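# Stow lit kits in drawers, return the signalled kit

## Task

Check which kits on the tray have a lit lamp beside them (each lit lamp is a distinct colour). Move each of those kits into its own drawer, using only drawers that held nothing at the start, one kit per drawer, then close every drawer all the way; kits with unlit lamps stay on the tray. Later the signal tower shows one of the lamp colours: take the kit whose lamp was that colour, and no other, back onto the tray, then close every drawer all the way again. The final arrangement must hold by itself without the robot supporting anything; at the end open the grippers and move the arms away.

## Robot and tools

Robot and frame. Two arms, left_arm and right_arm; left_arm sits on the +y side. All reported poses use one shared scene frame: origin on the table surface midway between the arms, +x pointing out across the table, +z up. The names left and right are arm names, not image sides. Each gripper has its own axes: fingers extend along its +z, and the pads close along its y. The reported end_effector_position is the point between the pads when shut; closed fingertips reach about 33 mm past it (about 9 mm when wide open), and closing pushes the tips roughly 24 mm further out, so keep that clearance above surfaces. Printed positions can be somewhat wrong when an arm is stretched far.

Row layout (used by execute_actions and move). One row holds 18 numbers, each in [-1, 1], always for both arms even if one stays idle: left dx, dy, dz, rx, ry, rz, left gripper position, force_limit, speed, then the same nine for the right arm. dx..rz are an offset, not a pose: a displacement from that gripper's measured pose at the start of the action, expressed in the gripper's own axes, scaled so 1.0 equals 0.6 m or 180 degrees; rx, ry, rz form one rotation vector. The gripper numbers are absolute settings: position +1 is fully open (140 mm), about -0.8 is where the pads touch, -1 closes until blocked. force_limit runs from about 14 N (-1) through 60 N (0) to 107 N (+1). speed runs from about 30 mm/s (-1) through 140 (0) to 250 mm/s (+1). A zero in these three slots is a real command, so to leave a gripper alone repeat its previous three values.

execute_actions(actions): a list of actions run in sequence; each action is a table of up to 15 rows, one row per control step of 1/30 s, and a short table keeps its last row until 15 steps are done (one action lasts 0.5 s). Every row in an action is measured from the pose at that action's start, not from the row before. For the first action of a call, the start is the pose last reported in this scene. An empty list simply returns the current state and images. Each step, the commanded pose is clipped to within 70 mm and 16 degrees of the measured pose, so big offsets need several actions; position wins over orientation if both cannot be met.

move(target, speed, blocking): target is one 18-number row as above; its offsets count from the pose in the latest result that showed one. The grippers follow straight paths that all finish together, lasting 0.5 to 10 s (cut off at 10 s). speed is the top path speed in m/s, 0.002 to 0.5, default 0.25; turning is capped at twice that in rad/s. Paths do not avoid obstacles or the other arm, and a gripper may lag, drift or overshoot the speed, especially near full reach. Finger numbers are sent at the outset. With blocking=false the result comes after 0.5 s while motion continues; before sending other rows or moves you must call wait or stop. The result adds a move: line giving the ending (done, off_target, moving, held, fault) and limits (paced = the sent pose was clipped; held = a check blocked some steps, after which the arm may jump faster than requested), plus each gripper's distance from its target. If only one arm is named, the other finished fine.

wait(seconds): 0 to 10 s; arms keep their last command; returns early when a running move ends. stop(): brakes a running move (needs stopping room, more when fast); fingers continue. zoom_image(camera, region): camera is cam_high, cam_left_wrist or cam_right_wrist (all 504x504); region [x0, y0, x1, y1] in pixels from the top-left, at most 504 by 504. finished_scene(scene): ends the current scene, given its number; irreversible, so only call it once the goal is met and stable.

Reading results. The state line lists each gripper's position (m) and quaternion (wxyz). Hand target lines show where the controller is now steering each gripper. A pose unreachable line means the clearance check altered or blocked that arm's command. object_status: 0 moving, 1 blocked while opening, 2 blocked while closing (a grasp, the value to look for after sending -1), 3 reached the setting or pads met (a thin part may still be held). position_measured is in counts, 3 open to 230 pads touching, not linear. Stopped fingers stay put until a new position value (change of 0.01 or more) or the object slips; to squeeze harder, raise force_limit and switch position between -1 and -0.98. Step readings list gripper positions at some steps, with HELD marking steps where an arm was held back. Joint torque lines are raw drive output; external torque lines estimate outside load, including friction and held weight.

Cautions. A TORQUE FAULT (contact torque reaching a joint load limit: waist and shoulder 20, upper arm roll and elbow 18, wrist joints 12 N m, held weight included) halts that arm for 10 s and drops the rest of the call. Holding loads heats motors; MOTOR HOT warns, OVER-TEMPERATURE FAULT brakes the arm until cool. To keep an arm still, send the offset back to its desired pose in the first call of a reply and zeros after. The robot keeps its last command while you think. Avoid arm-to-arm contact, fast impacts, pressing far past contact, drops and slams, and never push or knock anything off the table. Parts held or loose may get brief random tugs or pushes, so grip firmly and verify the final state.

Each tool is called after "Call:" by a JSON object that holds its "method" and its "body", one argument or row to a line.

## Session

Call:
{"method": "execute_actions", "body": {
  "actions": []
}}

Scene clock: 0.00 s.
left_arm: end_effector_position=(+0.3107, +0.4379, +0.1635) position_measured=3 object_status=3 end_effector_quat_wxyz=(-0.143, +0.647, -0.609, -0.436) | right_arm: end_effector_position=(+0.6259, -0.7987, +0.1506) position_measured=3 object_status=3 end_effector_quat_wxyz=(+0.054, -0.323, +0.718, -0.614)
Joint positions: left_arm=[-0.089  0.153 -0.089 -2.229  0.607  1.578 -0.645] | right_arm=[-0.443  0.455 -0.014 -2.113 -2.181  2.202  2.334]
Joint velocities: left_arm=[ 0.     0.    -0.001 -0.    -0.001 -0.001 -0.   ] | right_arm=[ 0.     0.     0.    -0.001  0.001 -0.001  0.001]
Joint torques (N m, as the joint torque sensors report them, + toward a larger angle): no reading
External joint torques (N m, as the arm's controller estimates them; a push from outside toward a larger angle lowers the number): no reading
Hand target (left_arm): +0.311, +0.438, +0.163; -0.143, +0.647, -0.609, -0.436
Hand target (right_arm): +0.626, -0.799, +0.151; +0.054, -0.323, +0.718, -0.614

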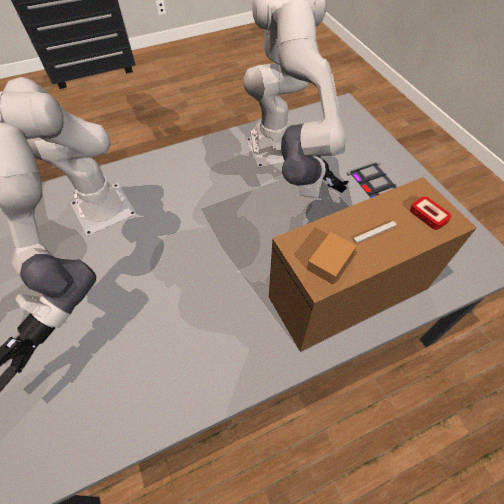

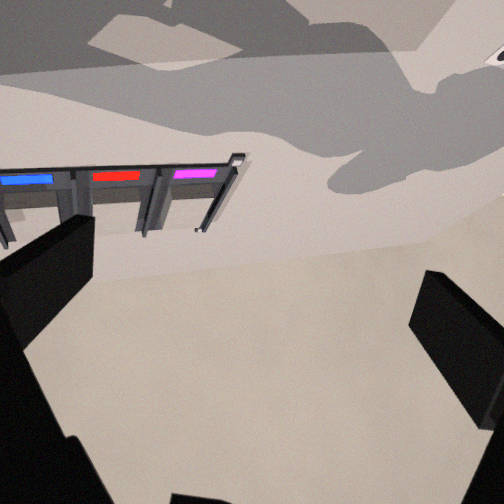

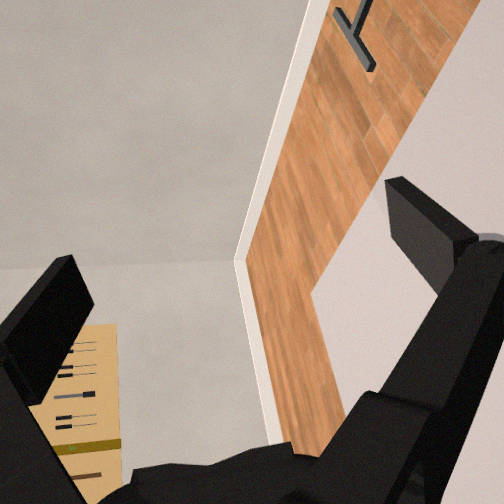

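Call:
{"method": "zoom_image", "body": {
  "camera": "cam_high",
  "region": [250, 100, 504, 354]
}}

Call:
{"method": "zoom_image", "body": {
  "camera": "cam_left_wrist",
  "region": [0, 120, 280, 300]
}}

Region (250, 100, 504, 354) of cam_high's 504x504 image, scaled by 1.984, with more detail than that image has.

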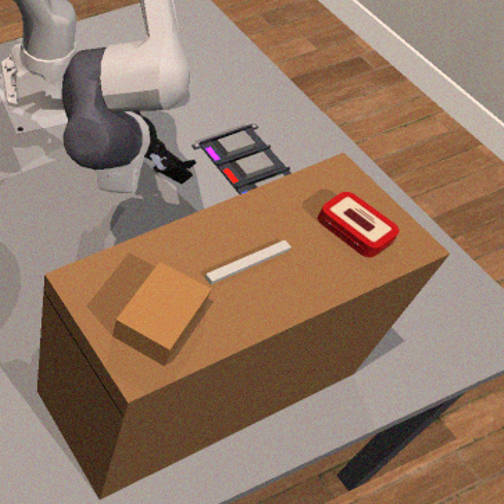

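Region (0, 120, 280, 300) of cam_left_wrist's 504x504 image, scaled by 1.800, with more detail than that image has; it fills the top 324 rows of this view, and the rest is white.

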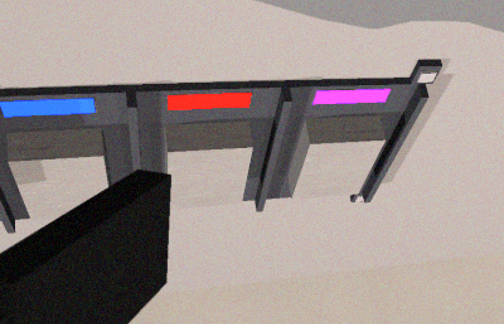

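Call:
{"method": "move", "body": {
  "target": [-0.18,0,-0.028,0.137,0.271,0.018,1,0,0,0,0,0,0,0,0,1,0,0]
}}

Call:
{"method": "zoom_image", "body": {
  "camera": "cam_high",
  "region": [0, 0, 504, 504]
}}

Scene clock: 17.53 s.
left_arm: end_effector_position=(+0.3257, +0.5039, +0.2507) position_measured=3 object_status=3 end_effector_quat_wxyz=(+0.003, +0.715, -0.699, -0.008) | right_arm: end_effector_position=(+0.6259, -0.7987, +0.1506) position_measured=3 object_status=3 end_effector_quat_wxyz=(+0.054, -0.323, +0.718, -0.614)
Joint positions: left_arm=[-0.136 -0.529  0.536 -2.436  0.29   1.942  0.069] | right_arm=[-0.443  0.455 -0.014 -2.113 -2.181  2.202  2.334]
Joint velocities: left_arm=[-0.    -0.001  0.002  0.001  0.001 -0.001  0.027] | right_arm=[ 0.002  0.     0.001  0.    -0.001 -0.001 -0.   ]
Joint torques (N m, as the joint torque sensors report them, + toward a larger angle): left_arm=[ -0.86 -10.52  -7.56  24.35   0.97   2.03   0.25] | right_arm=[ -0.23 -38.46   0.71  18.63  -0.56  -1.58   0.08]
External joint torques (N m, as the arm's controller estimates them; a push from outside toward a larger angle lowers the number): left_arm=[-0.93 -0.42 -0.09  0.89  0.23 -0.42  0.25] | right_arm=[-0.36  1.67  1.14  0.68 -0.08 -0.1   0.12]
Hand target (left_arm): +0.326, +0.504, +0.252; +0.003, +0.711, -0.703, -0.007
Hand target (right_arm): +0.626, -0.799, +0.151; +0.054, -0.323, +0.718, -0.614
Off the commanded pose (left_arm): 0.008 m, 2 deg.
Off the commanded pose (right_arm): 0.000 m, 0 deg.
move: off_target (left_arm)

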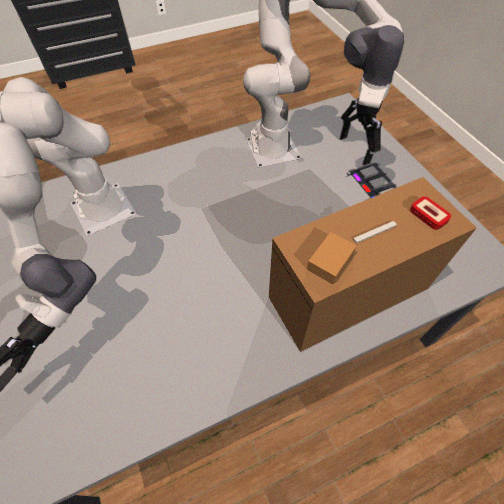

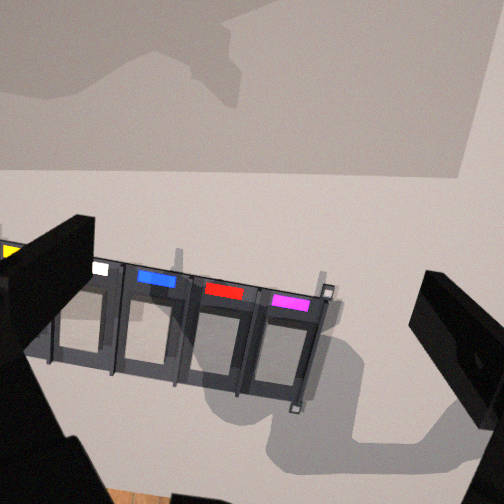

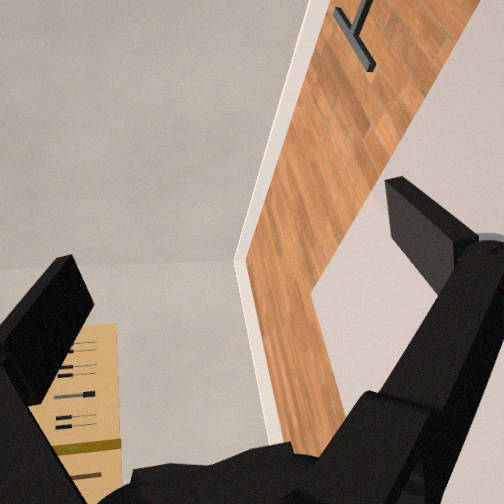

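Region (0, 0, 504, 504) of cam_high's 504x504 image, scaled by 1.000.

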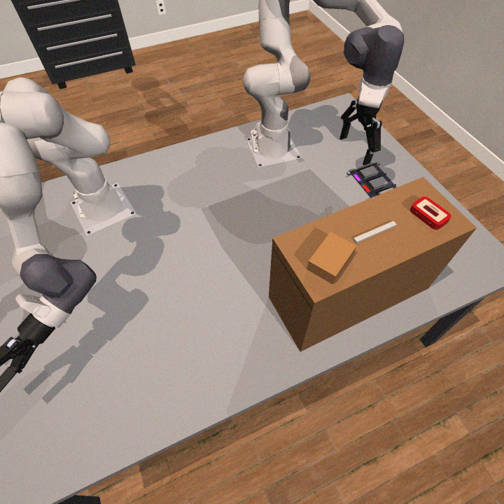

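Call:
{"method": "zoom_image", "body": {
  "camera": "cam_left_wrist",
  "region": [0, 220, 350, 430]
}}

Call:
{"method": "move", "body": {
  "target": [0.0,-0.2,0,0,0,0,1,0,0,0,0,0,0,0,0,1,0,0],
  "speed": 0.15
}}

Region (0, 220, 350, 430) of cam_left_wrist's 504x504 image, scaled by 1.440, with more detail than that image has; it fills the top 302 rows of this view, and the rest is white.

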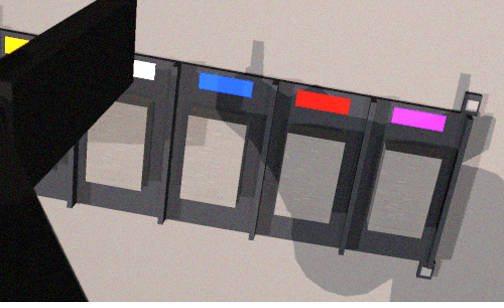

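Scene clock: 22.33 s.
left_arm: end_effector_position=(+0.4450, +0.5041, +0.2479) position_measured=3 object_status=3 end_effector_quat_wxyz=(+0.004, +0.718, -0.696, -0.009) | right_arm: end_effector_position=(+0.6259, -0.7987, +0.1506) position_measured=3 object_status=3 end_effector_quat_wxyz=(+0.054, -0.323, +0.718, -0.614)
Joint positions: left_arm=[-0.265 -0.117  0.638 -2.1    0.087  1.988  0.167] | right_arm=[-0.443  0.455 -0.014 -2.113 -2.181  2.202  2.334]
Joint velocities: left_arm=[ 0.001  0.002  0.     0.005 -0.014 -0.     0.041] | right_arm=[-0.    -0.001 -0.001 -0.    -0.    -0.    -0.002]
Joint torques (N m, as the joint torque sensors report them, + toward a larger angle): left_arm=[ -1.41 -19.1   -2.49  25.55  -0.42   2.34   0.41] | right_arm=[ -0.45 -38.6    0.63  18.4   -0.58  -1.59   0.05]
External joint torques (N m, as the arm's controller estimates them; a push from outside toward a larger angle lowers the number): left_arm=[-1.4   2.28 -0.23  1.47 -1.15 -0.1   0.41] | right_arm=[-0.45  1.36  1.17  0.54 -0.1  -0.11  0.09]
Hand target (left_arm): +0.446, +0.503, +0.248; +0.005, +0.713, -0.701, -0.007
Hand target (right_arm): +0.626, -0.799, +0.151; +0.054, -0.323, +0.718, -0.614
Off the commanded pose (left_arm): 0.003 m, 1 deg.
Off the commanded pose (right_arm): 0.000 m, 0 deg.
move: done

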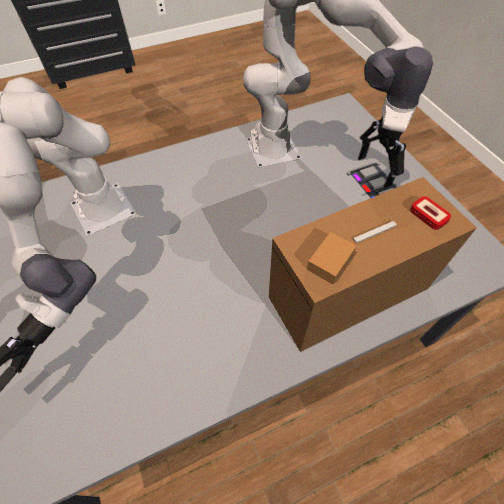

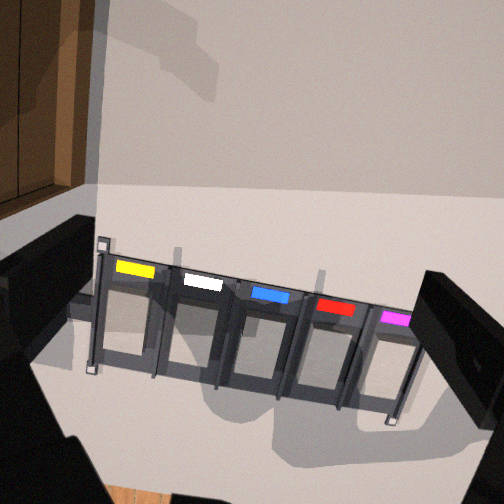

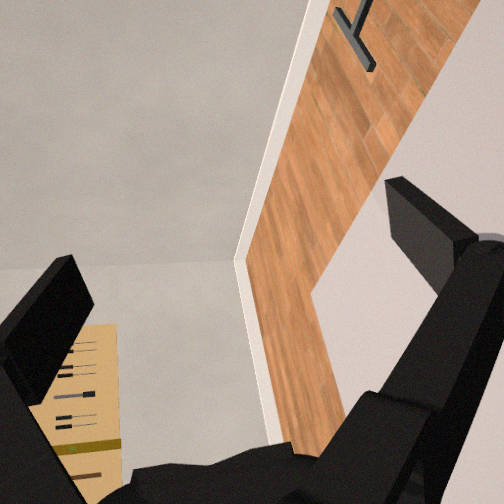

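Call:
{"method": "move", "body": {
  "target": [0,0.15,0,0,0,0,1,0,0,-0.04,-0.123,-0.965,0.232,-0.275,-0.481,1,0,0]
}}

Scene clock: 33.10 s.
left_arm: end_effector_position=(+0.3569, +0.5027, +0.2505) position_measured=3 object_status=3 end_effector_quat_wxyz=(+0.002, +0.718, -0.696, -0.007) | right_arm: end_effector_position=(+0.3998, -0.3022, +0.3474) position_measured=3 object_status=3 end_effector_quat_wxyz=(-0.006, +0.864, -0.003, +0.504)
Joint positions: left_arm=[-0.172 -0.427  0.556 -2.361  0.249  1.969  0.075] | right_arm=[-0.372 -0.981  0.448 -2.688 -2.67   3.485  1.477]
Joint velocities: left_arm=[ 0.001  0.001  0.    -0.001 -0.002 -0.001 -0.001] | right_arm=[ 0.001  0.     0.001  0.001 -0.002  0.011  0.002]
Joint torques (N m, as the joint torque sensors report them, + toward a larger angle): left_arm=[  1.65 -13.38  -9.31  21.69   1.64   2.14  -0.05] | right_arm=[-1.78  3.29 -4.9  23.05 -1.5  -0.76 -0.04]
External joint torques (N m, as the arm's controller estimates them; a push from outside toward a larger angle lowers the number): left_arm=[ 1.7  -0.56 -2.64 -1.93  0.91 -0.33 -0.05] | right_arm=[-1.82  0.48  2.89  1.83 -1.01  0.12 -0.07]
Hand target (left_arm): +0.355, +0.504, +0.250; +0.002, +0.719, -0.695, -0.009
Hand target (right_arm): +0.399, -0.303, +0.347; -0.003, +0.864, +0.000, +0.503
Off the commanded pose (left_arm): 0.003 m, 0 deg.
Off the commanded pose (right_arm): 0.004 m, 1 deg.
move: off_target (right_arm)

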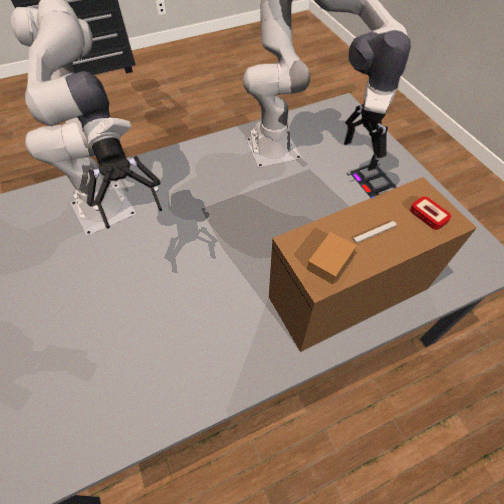

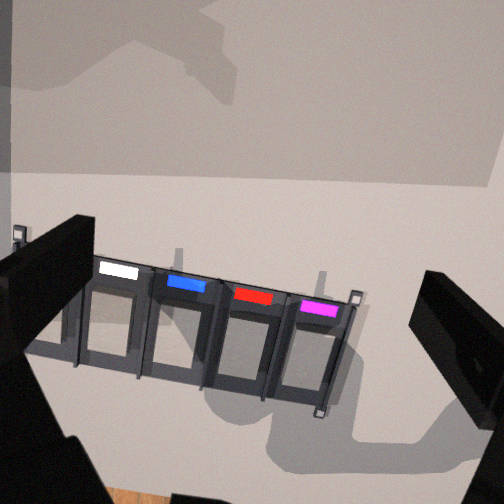

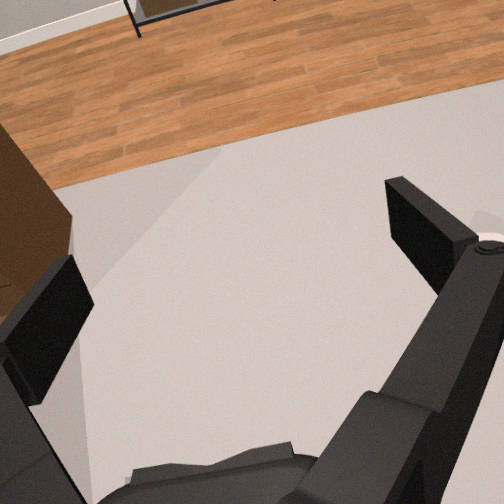

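Call:
{"method": "move", "body": {
  "target": [0,0,0,0,0,0,1,0,0,-0.187,-0.417,0.01,0,0.14,0,1,0,0]
}}

Scene clock: 39.00 s.
left_arm: end_effector_position=(+0.3568, +0.5027, +0.2505) position_measured=3 object_status=3 end_effector_quat_wxyz=(+0.002, +0.718, -0.695, -0.007) | right_arm: end_effector_position=(+0.3516, -0.0524, +0.2583) position_measured=3 object_status=3 end_effector_quat_wxyz=(-0.003, +0.731, +0.003, +0.682)
Joint positions: left_arm=[-0.172 -0.427  0.556 -2.361  0.249  1.969  0.075] | right_arm=[-0.558 -1.768  1.545 -2.289 -2.572  3.638  2.688]
Joint velocities: left_arm=[ 0.001 -0.001 -0.    -0.    -0.    -0.     0.   ] | right_arm=[-0.002 -0.     0.009  0.008 -0.028  0.003  0.073]
Joint torques (N m, as the joint torque sensors report them, + toward a larger angle): left_arm=[  1.25 -13.13  -8.1   23.14   0.63   2.48   0.14] | right_arm=[ -2.45  19.98 -22.56  -3.26  -4.24  -0.71   0.46]
External joint torques (N m, as the arm's controller estimates them; a push from outside toward a larger angle lowers the number): left_arm=[ 1.19 -0.35 -1.57 -0.43 -0.11  0.03  0.14] | right_arm=[-2.43 -1.4   3.    0.08 -0.92  0.16  0.43]
Hand target (left_arm): +0.357, +0.503, +0.251; +0.002, +0.718, -0.696, -0.007
Hand target (right_arm): +0.352, -0.053, +0.258; -0.008, +0.731, -0.006, +0.683
Off the commanded pose (left_arm): 0.000 m, 0 deg.
Off the commanded pose (right_arm): 0.008 m, 1 deg.
joint sent to its limit (right arm) — the command would take joint 2 (shoulder) past its lower limit, so that joint was sent only as far as its limit.
move: off_target (right_arm)

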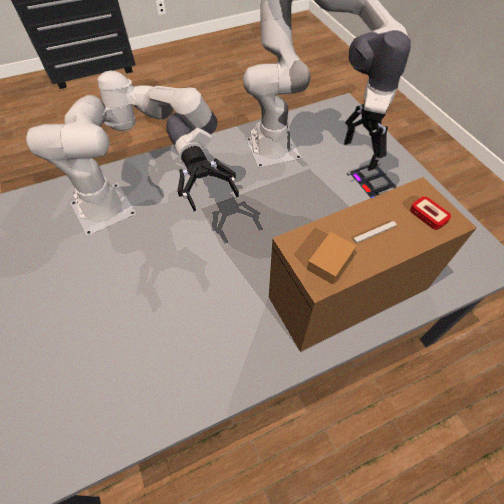

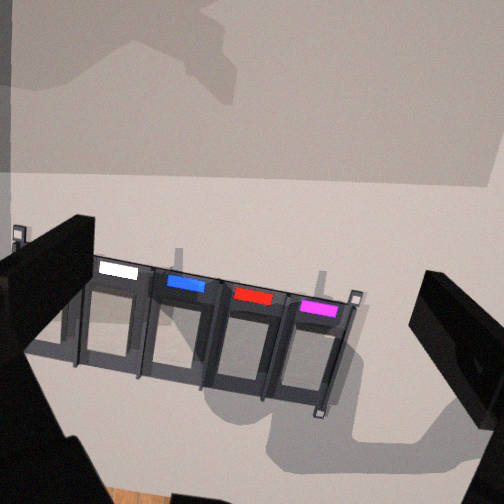

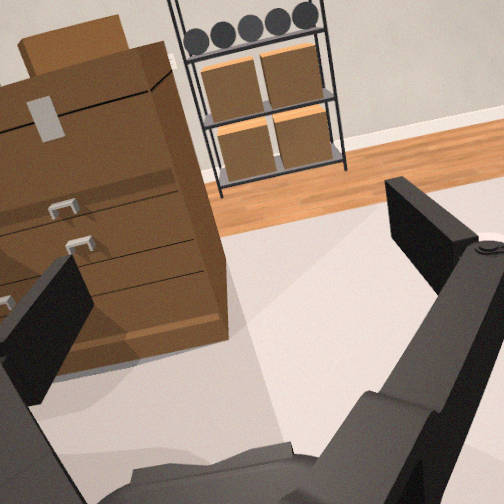

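Call:
{"method": "move", "body": {
  "target": [0.1,0,-0.1,0,0,0,1,0,0,0.1,0.6,0.05,0,-0.3,0,1,0,0]
}}

Call:
{"method": "move", "body": {
  "target": [0.372,-0.072,0.017,0.255,0.262,-0.441,1,0,0,0,0,0,0,0,0,1,0,0]
}}

Scene clock: 52.27 s.
left_arm: end_effector_position=(+0.3590, +0.4446, +0.3098) position_measured=3 object_status=3 end_effector_quat_wxyz=(+0.000, +0.718, -0.696, -0.008) | right_arm: end_effector_position=(+0.3862, -0.4062, +0.3109) position_measured=3 object_status=3 end_effector_quat_wxyz=(-0.004, +0.962, -0.005, +0.274)
Joint positions: left_arm=[-0.173 -0.469  0.405 -2.269  0.196  1.818 -0.022] | right_arm=[-0.602 -0.542  0.284 -2.357 -2.8    3.923  1.233]
Joint velocities: left_arm=[ 0.001 -0.     0.001  0.001  0.002 -0.001 -0.001] | right_arm=[ 0.001  0.001  0.    -0.     0.     0.002 -0.03 ]
Joint torques (N m, as the joint torque sensors report them, + toward a larger angle): left_arm=[  0.67 -13.68  -7.24  25.54  -0.26   1.97  -0.04] | right_arm=[-1.91 -7.23 -1.55 22.76 -0.98  1.08 -0.3 ]
External joint torques (N m, as the arm's controller estimates them; a push from outside toward a larger angle lowers the number): left_arm=[ 0.61 -0.34 -1.64  1.48 -1.05 -0.5  -0.04] | right_arm=[-1.96  1.82  2.15  1.95 -0.85  0.19 -0.31]
Hand target (left_arm): +0.359, +0.443, +0.311; +0.001, +0.719, -0.695, -0.006
Hand target (right_arm): +0.386, -0.407, +0.311; -0.001, +0.962, +0.004, +0.272
Off the commanded pose (left_arm): 0.002 m, 0 deg.
Off the commanded pose (right_arm): 0.008 m, 1 deg.
joint sent to its limit (right arm) — the command would take joint 5 (forearm roll) past its lower limit, so that joint was sent only as far as its limit.
move: off_target (right_arm); limits=paced

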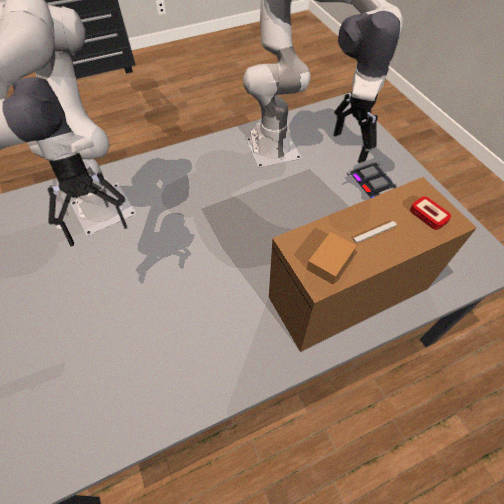

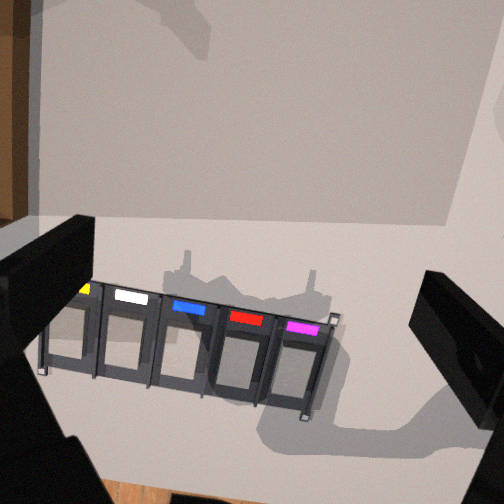

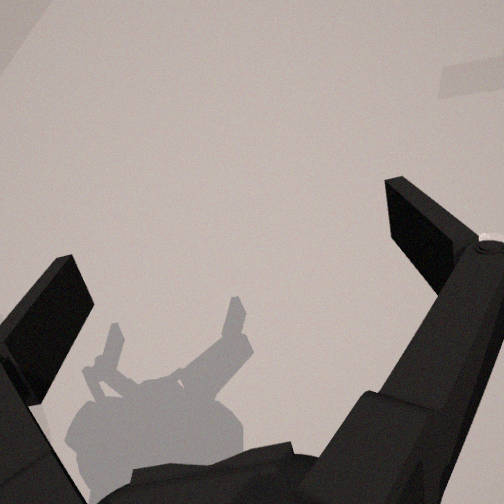

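Scene clock: 56.77 s.
left_arm: end_effector_position=(+0.4074, +0.2066, +0.2965) position_measured=3 object_status=3 end_effector_quat_wxyz=(+0.008, +0.870, -0.013, +0.493) | right_arm: end_effector_position=(+0.3862, -0.4062, +0.3109) position_measured=3 object_status=3 end_effector_quat_wxyz=(-0.004, +0.962, -0.005, +0.274)
Joint positions: left_arm=[ 0.228 -0.752 -0.968 -2.961 -1.19   3.317 -1.256] | right_arm=[-0.602 -0.542  0.284 -2.357 -2.8    3.923  1.233]
Joint velocities: left_arm=[ 0.011 -0.011 -0.014  0.002 -0.019 -0.012 -0.011] | right_arm=[-0.001  0.     0.     0.002 -0.001  0.    -0.001]
Joint torques (N m, as the joint torque sensors report them, + toward a larger angle): left_arm=[ 1.01 -2.03  6.97 16.48  0.28  2.72 -0.06] | right_arm=[-0.51 -8.3  -2.8  20.87 -0.25  0.72  0.13]
External joint torques (N m, as the arm's controller estimates them; a push from outside toward a larger angle lowers the number): left_arm=[ 1.06 -1.51 -1.86  0.72 -1.11 -0.52 -0.08] | right_arm=[-0.5   0.74  0.96  0.04 -0.11 -0.17  0.12]
Hand target (left_arm): +0.408, +0.206, +0.297; +0.011, +0.870, -0.007, +0.492
Hand target (right_arm): +0.386, -0.406, +0.311; -0.004, +0.962, -0.005, +0.274
Off the commanded pose (left_arm): 0.016 m, 2 deg.
Off the commanded pose (right_arm): 0.000 m, 0 deg.
move: off_target (left_arm)

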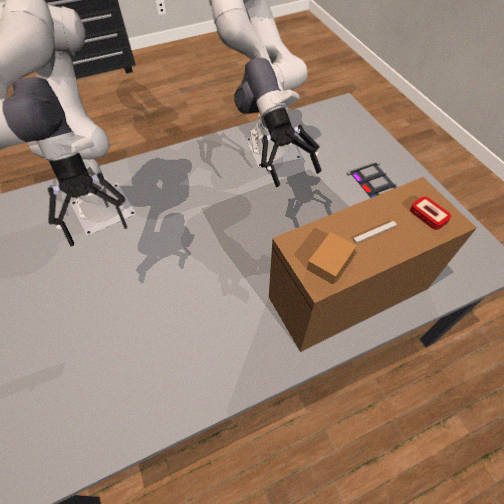

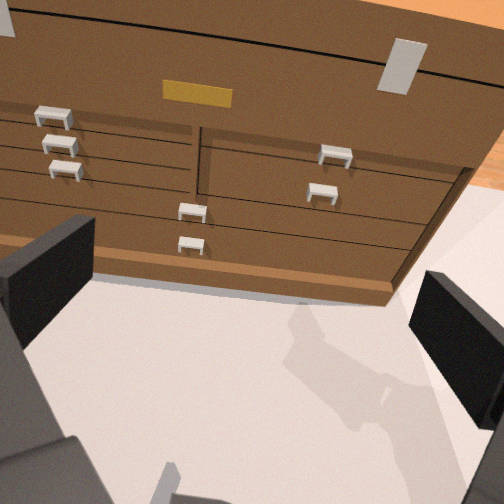

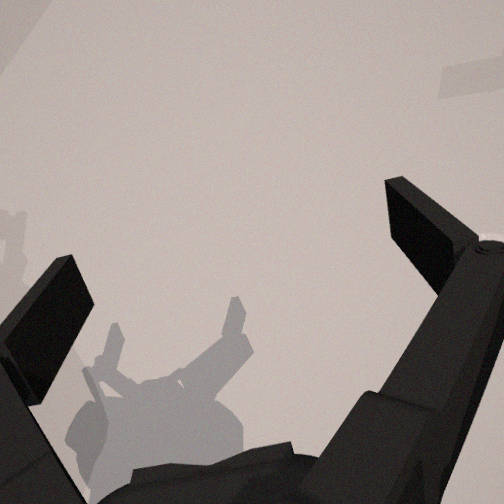

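Call:
{"method": "zoom_image", "body": {
  "camera": "cam_left_wrist",
  "region": [0, 60, 260, 300]
}}

Call:
{"method": "zoom_image", "body": {
  "camera": "cam_left_wrist",
  "region": [260, 110, 400, 240]
}}

Region (0, 60, 260, 300) of cam_left_wrist's 504x504 image, scaled by 1.938, with more detail than that image has; it fills the top 465 rows of this view, and the rest is white.

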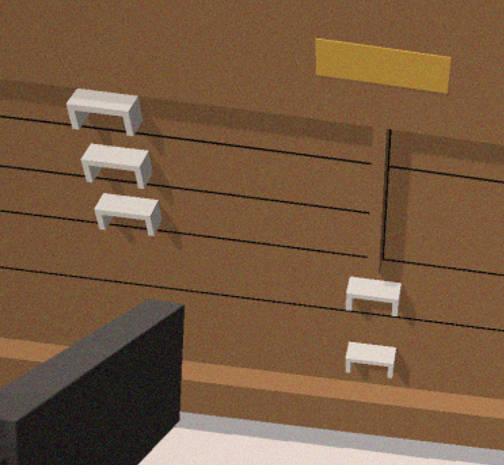

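Region (260, 110, 400, 240) of cam_left_wrist's 504x504 image, scaled by 3.600, with more detail than that image has; it fills the top 468 rows of this view, and the rest is white.

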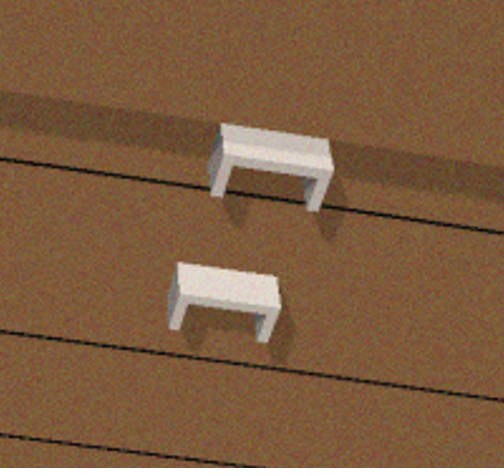

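Call:
{"method": "move", "body": {
  "target": [0.069,0.09,0.192,0,-0.052,0.008,0,0,0,0,0,0,0,0,0,1,0,0],
  "speed": 0.15
}}

Scene clock: 73.50 s.
left_arm: end_effector_position=(+0.5267, +0.1521, +0.2751) position_measured=129 object_status=3 end_effector_quat_wxyz=(+0.001, +0.907, -0.027, +0.421) | right_arm: end_effector_position=(+0.3862, -0.4062, +0.3109) position_measured=3 object_status=3 end_effector_quat_wxyz=(-0.004, +0.962, -0.005, +0.274)
Joint positions: left_arm=[ 0.912 -0.558 -1.355 -2.534 -0.975  3.124 -1.294] | right_arm=[-0.602 -0.542  0.284 -2.357 -2.8    3.923  1.233]
Joint velocities: left_arm=[ 0.003 -0.002 -0.     0.002 -0.    -0.016 -0.017] | right_arm=[-0.    -0.    -0.001  0.001  0.    -0.001 -0.   ]
Joint torques (N m, as the joint torque sensors report them, + toward a larger angle): left_arm=[ 2.23  0.28 12.25 19.13  0.11  3.04 -0.03] | right_arm=[-0.55 -8.32 -2.86 20.91 -0.25  0.75  0.11]
External joint torques (N m, as the arm's controller estimates them; a push from outside toward a larger angle lowers the number): left_arm=[ 2.21 -2.54 -1.21  1.3  -1.02 -0.41 -0.05] | right_arm=[-0.56  0.64  0.9   0.12 -0.12 -0.14  0.1 ]
Hand target (left_arm): +0.527, +0.152, +0.275; +0.003, +0.907, -0.022, +0.420
Hand target (right_arm): +0.386, -0.406, +0.311; -0.004, +0.962, -0.005, +0.274
Off the commanded pose (left_arm): 0.004 m, 0 deg.
Off the commanded pose (right_arm): 0.000 m, 0 deg.
move: off_target (left_arm)

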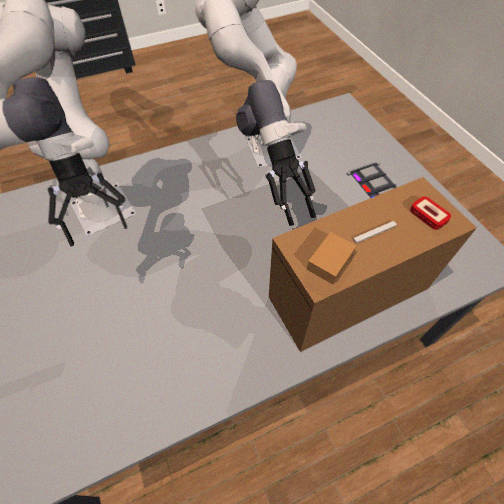

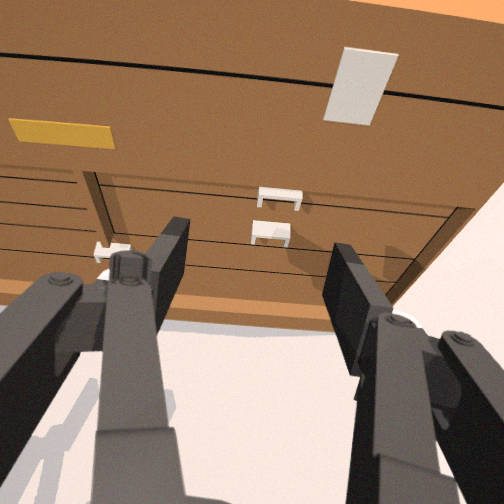

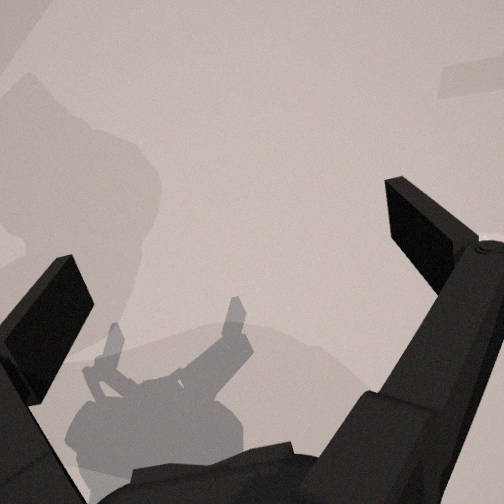

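Call:
{"method": "move", "body": {
  "target": [0,0.014,0.125,0.007,0,-0.016,0,0,0,0,0,0,0,0,0,1,0,0],
  "speed": 0.08
}}

Scene clock: 81.87 s.
left_arm: end_effector_position=(+0.5830, +0.1417, +0.2276) position_measured=129 object_status=3 end_effector_quat_wxyz=(+0.004, +0.908, -0.000, +0.420) | right_arm: end_effector_position=(+0.3862, -0.4062, +0.3109) position_measured=3 object_status=3 end_effector_quat_wxyz=(-0.004, +0.962, -0.005, +0.274)
Joint positions: left_arm=[ 1.44  -0.463 -1.859 -2.369 -0.969  3.259 -1.318] | right_arm=[-0.602 -0.542  0.284 -2.357 -2.8    3.923  1.233]
Joint velocities: left_arm=[ 0.017  0.012 -0.021  0.002 -0.     0.034  0.001] | right_arm=[-0.001  0.     0.001  0.001 -0.001 -0.001  0.002]
Joint torques (N m, as the joint torque sensors report them, + toward a larger angle): left_arm=[ 2.6  14.19 10.61 18.13  0.67  3.91  0.04] | right_arm=[-0.47 -8.25 -2.82 21.17 -0.26  0.71  0.13]
External joint torques (N m, as the arm's controller estimates them; a push from outside toward a larger angle lowers the number): left_arm=[ 2.8  -0.52 -1.97  0.75 -0.47  0.48  0.02] | right_arm=[-0.47  0.79  0.93  0.37 -0.13 -0.18  0.12]
Hand target (left_arm): +0.585, +0.142, +0.230; +0.005, +0.906, +0.002, +0.423
Hand target (right_arm): +0.386, -0.406, +0.311; -0.004, +0.962, -0.005, +0.274
Off the commanded pose (left_arm): 0.001 m, 0 deg.
Off the commanded pose (right_arm): 0.000 m, 0 deg.
move: done

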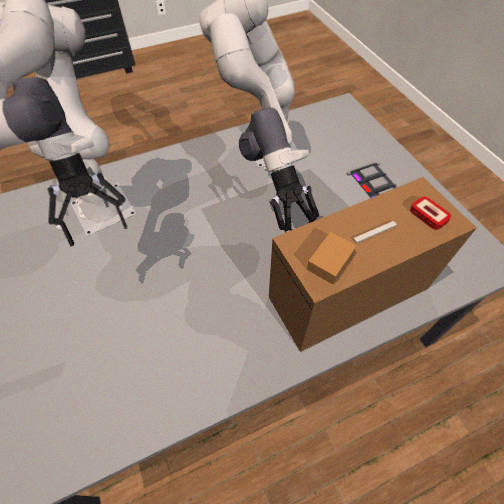

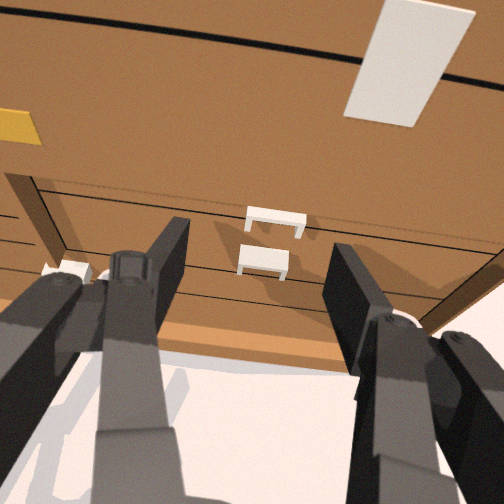

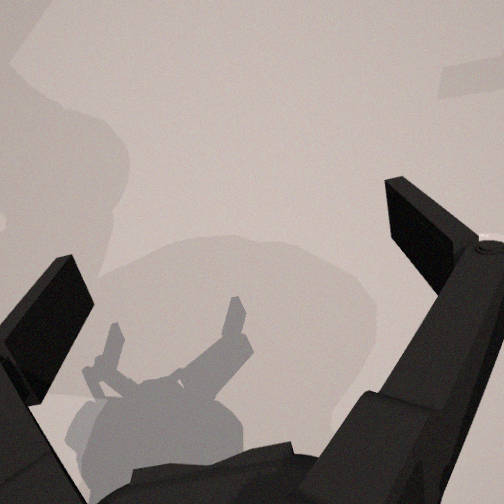

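Call:
{"method": "move", "body": {
  "target": [0.017,0.009,0.025,0,0,0,0,0,0,0,0,0,0,0,0,1,0,0],
  "speed": 0.04
}}

Scene clock: 86.77 s.
left_arm: end_effector_position=(+0.6007, +0.1375, +0.2269) position_measured=129 object_status=3 end_effector_quat_wxyz=(+0.004, +0.907, +0.001, +0.421) | right_arm: end_effector_position=(+0.3862, -0.4062, +0.3109) position_measured=3 object_status=3 end_effector_quat_wxyz=(-0.004, +0.962, -0.005, +0.274)
Joint positions: left_arm=[ 1.537 -0.485 -1.933 -2.311 -0.968  3.245 -1.318] | right_arm=[-0.602 -0.542  0.284 -2.357 -2.8    3.923  1.233]
Joint velocities: left_arm=[ 0.009  0.    -0.01   0.007 -0.001 -0.007  0.001] | right_arm=[-0.     0.     0.     0.001 -0.    -0.001  0.001]
Joint torques (N m, as the joint torque sensors report them, + toward a larger angle): left_arm=[ 1.92 14.38 11.24 18.23  1.43  2.92  0.13] | right_arm=[-0.51 -8.56 -2.83 20.96 -0.26  0.74  0.12]
External joint torques (N m, as the arm's controller estimates them; a push from outside toward a larger angle lowers the number): left_arm=[ 1.98 -3.39 -2.02  0.85  0.3  -0.5   0.1 ] | right_arm=[-0.52  0.41  0.91  0.2  -0.13 -0.15  0.1 ]
Hand target (left_arm): +0.601, +0.137, +0.226; +0.004, +0.908, -0.000, +0.420
Hand target (right_arm): +0.386, -0.406, +0.311; -0.004, +0.962, -0.005, +0.274
Off the commanded pose (left_arm): 0.002 m, 0 deg.
Off the commanded pose (right_arm): 0.000 m, 0 deg.
move: done

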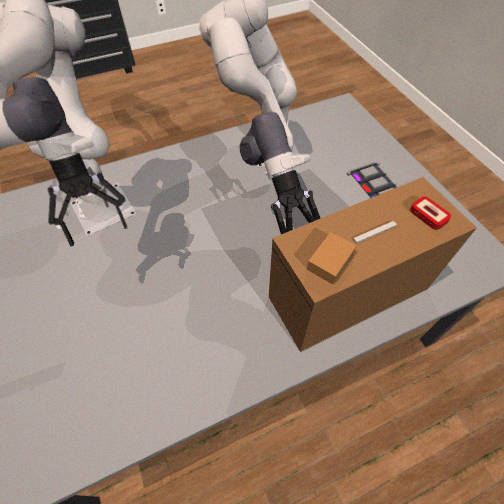

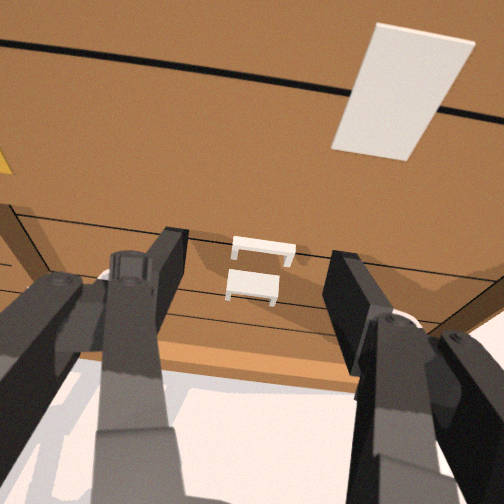

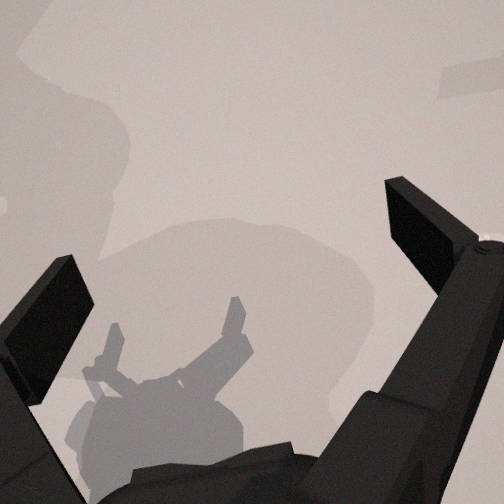

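Call:
{"method": "move", "body": {
  "target": [-0.003,0,0.022,0,0,0,0,0,0,0,0,0,0,0,0,1,0,0],
  "speed": 0.04
}}

Call:
{"method": "move", "body": {
  "target": [0,0,0,0,0,0,-1,0,-0.5,0,0,0,0,0,0,1,0,0]
}}

Scene clock: 89.50 s.
left_arm: end_effector_position=(+0.6072, +0.1370, +0.2178) position_measured=129 object_status=3 end_effector_quat_wxyz=(+0.007, +0.906, +0.006, +0.422) | right_arm: end_effector_position=(+0.3862, -0.4062, +0.3109) position_measured=3 object_status=3 end_effector_quat_wxyz=(-0.004, +0.962, -0.005, +0.274)
Joint positions: left_arm=[ 1.63  -0.475 -2.028 -2.292 -0.968  3.28  -1.318] | right_arm=[-0.602 -0.542  0.284 -2.357 -2.8    3.923  1.233]
Joint velocities: left_arm=[ 0.022  0.009 -0.028 -0.001  0.     0.027  0.   ] | right_arm=[ 0.     0.001 -0.001  0.001 -0.     0.    -0.   ]
Joint torques (N m, as the joint torque sensors report them, + toward a larger angle): left_arm=[ 6.82 17.23 10.95 20.63  3.05  2.08  0.47] | right_arm=[-0.51 -8.11 -2.9  20.92 -0.26  0.76  0.09]
External joint torques (N m, as the arm's controller estimates them; a push from outside toward a larger angle lowers the number): left_arm=[ 6.78 -3.   -1.9   3.24  1.91 -1.38  0.45] | right_arm=[-0.52  0.89  0.84  0.13 -0.13 -0.14  0.08]
Hand target (left_arm): +0.610, +0.138, +0.218; +0.005, +0.907, +0.001, +0.422
Hand target (right_arm): +0.386, -0.406, +0.311; -0.004, +0.962, -0.005, +0.274
Off the commanded pose (left_arm): 0.003 m, 1 deg.
Off the commanded pose (right_arm): 0.000 m, 0 deg.
move: done

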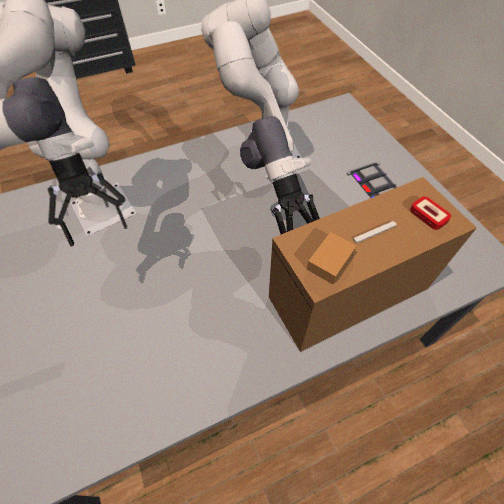

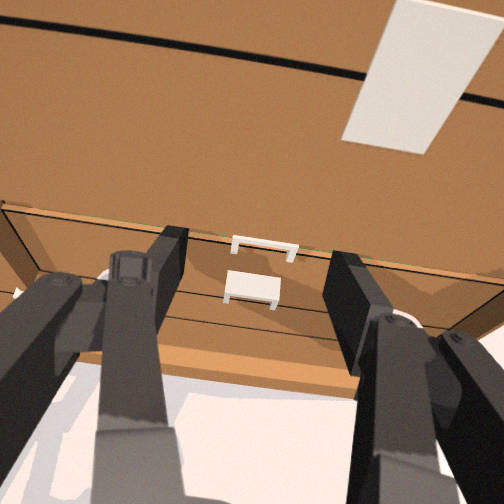

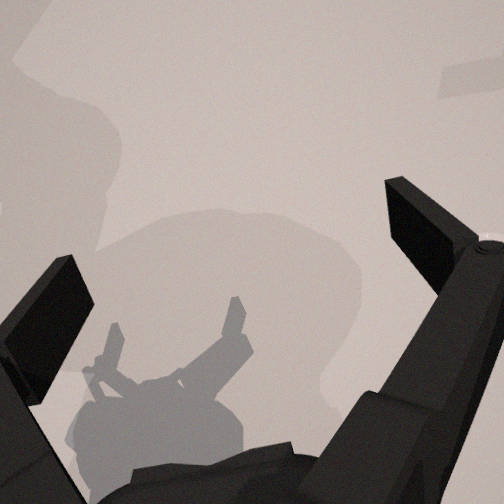

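Scene clock: 90.20 s.
left_arm: end_effector_position=(+0.6035, +0.1360, +0.2145) position_measured=193 object_status=2 end_effector_quat_wxyz=(+0.007, +0.907, +0.007, +0.420) | right_arm: end_effector_position=(+0.3862, -0.4062, +0.3109) position_measured=3 object_status=3 end_effector_quat_wxyz=(-0.004, +0.962, -0.005, +0.274)
Joint positions: left_arm=[ 1.624 -0.473 -2.03  -2.3   -0.971  3.283 -1.321] | right_arm=[-0.602 -0.542  0.284 -2.357 -2.8    3.923  1.233]
Joint velocities: left_arm=[ 0.001  0.     0.001 -0.     0.002  0.    -0.002] | right_arm=[-0.002 -0.    -0.002 -0.001 -0.    -0.    -0.001]
Joint torques (N m, as the joint torque sensors report them, + toward a larger angle): left_arm=[ 4.32 16.49 13.5  20.95  2.    3.06  0.22] | right_arm=[-0.38 -8.15 -2.44 20.85 -0.25  0.73  0.1 ]
External joint torques (N m, as the arm's controller estimates them; a push from outside toward a larger angle lowers the number): left_arm=[ 4.26 -3.63  0.81  3.65  0.86 -0.38  0.2 ] | right_arm=[-0.3   0.81  1.41  0.09 -0.11 -0.15  0.09]
Hand target (left_arm): +0.607, +0.137, +0.218; +0.007, +0.906, +0.006, +0.422
Hand target (right_arm): +0.386, -0.406, +0.311; -0.004, +0.962, -0.005, +0.274
Off the commanded pose (left_arm): 0.005 m, 0 deg.
Off the commanded pose (right_arm): 0.000 m, 0 deg.
move: off_target (left_arm)

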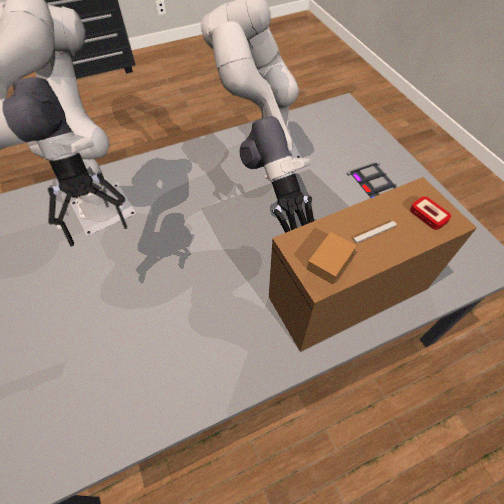

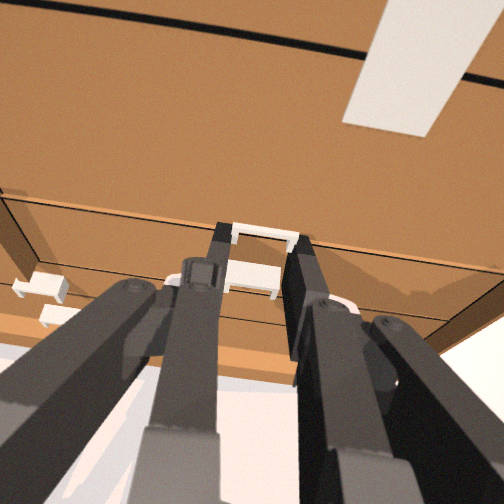

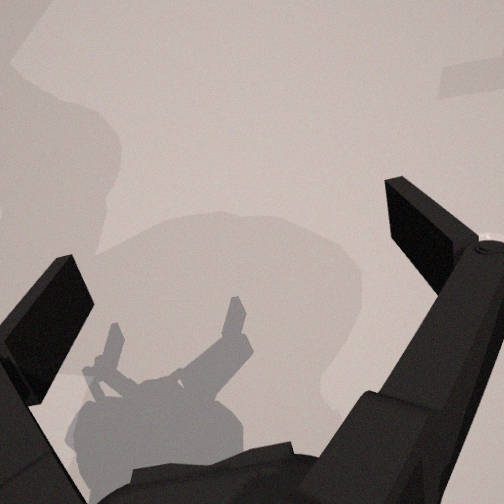

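Call:
{"method": "move", "body": {
  "target": [-0.108,0,-0.127,0,0,0,-1,0,-0.5,0,0,0,0,0,0,1,0,0],
  "speed": 0.05
}}

Scene clock: 93.70 s.
left_arm: end_effector_position=(+0.5035, +0.1327, +0.2108) position_measured=194 object_status=2 end_effector_quat_wxyz=(+0.006, +0.908, +0.004, +0.419) | right_arm: end_effector_position=(+0.3862, -0.4062, +0.3109) position_measured=3 object_status=3 end_effector_quat_wxyz=(-0.004, +0.962, -0.005, +0.274)
Joint positions: left_arm=[ 1.068 -0.486 -1.664 -2.562 -1.093  3.309 -1.346] | right_arm=[-0.602 -0.542  0.284 -2.357 -2.8    3.923  1.233]
Joint velocities: left_arm=[-0.011 -0.01   0.012 -0.001  0.    -0.015 -0.011] | right_arm=[-0.     0.001 -0.     0.001 -0.001 -0.    -0.   ]
Joint torques (N m, as the joint torque sensors report them, + toward a larger angle): left_arm=[-2.02  5.53 13.12 13.12  0.11  3.24  0.39] | right_arm=[-0.35 -8.39 -2.89 21.04 -0.25  0.74  0.08]
External joint torques (N m, as the arm's controller estimates them; a push from outside toward a larger angle lowers the number): left_arm=[-2.06 -2.5   1.   -2.18 -0.98 -0.2   0.37] | right_arm=[-0.34  0.62  0.87  0.23 -0.12 -0.14  0.07]
Hand target (left_arm): +0.502, +0.134, +0.210; +0.006, +0.909, +0.006, +0.418
Hand target (right_arm): +0.386, -0.406, +0.311; -0.004, +0.962, -0.005, +0.274
Off the commanded pose (left_arm): 0.004 m, 0 deg.
Off the commanded pose (right_arm): 0.000 m, 0 deg.
move: off_target (left_arm)

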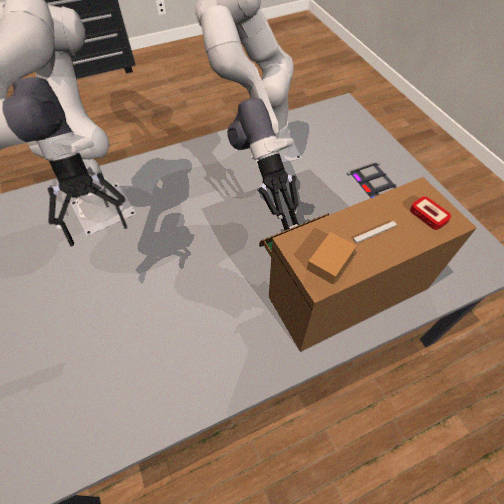

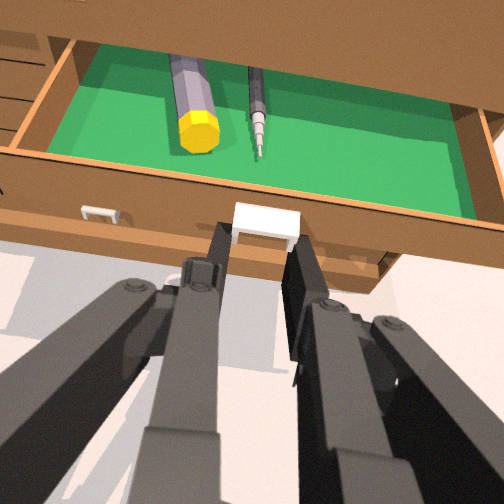

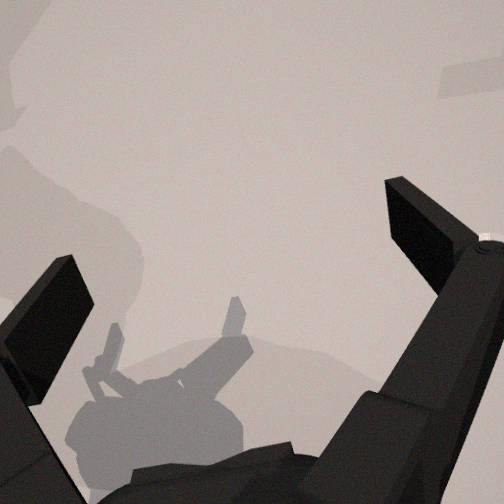

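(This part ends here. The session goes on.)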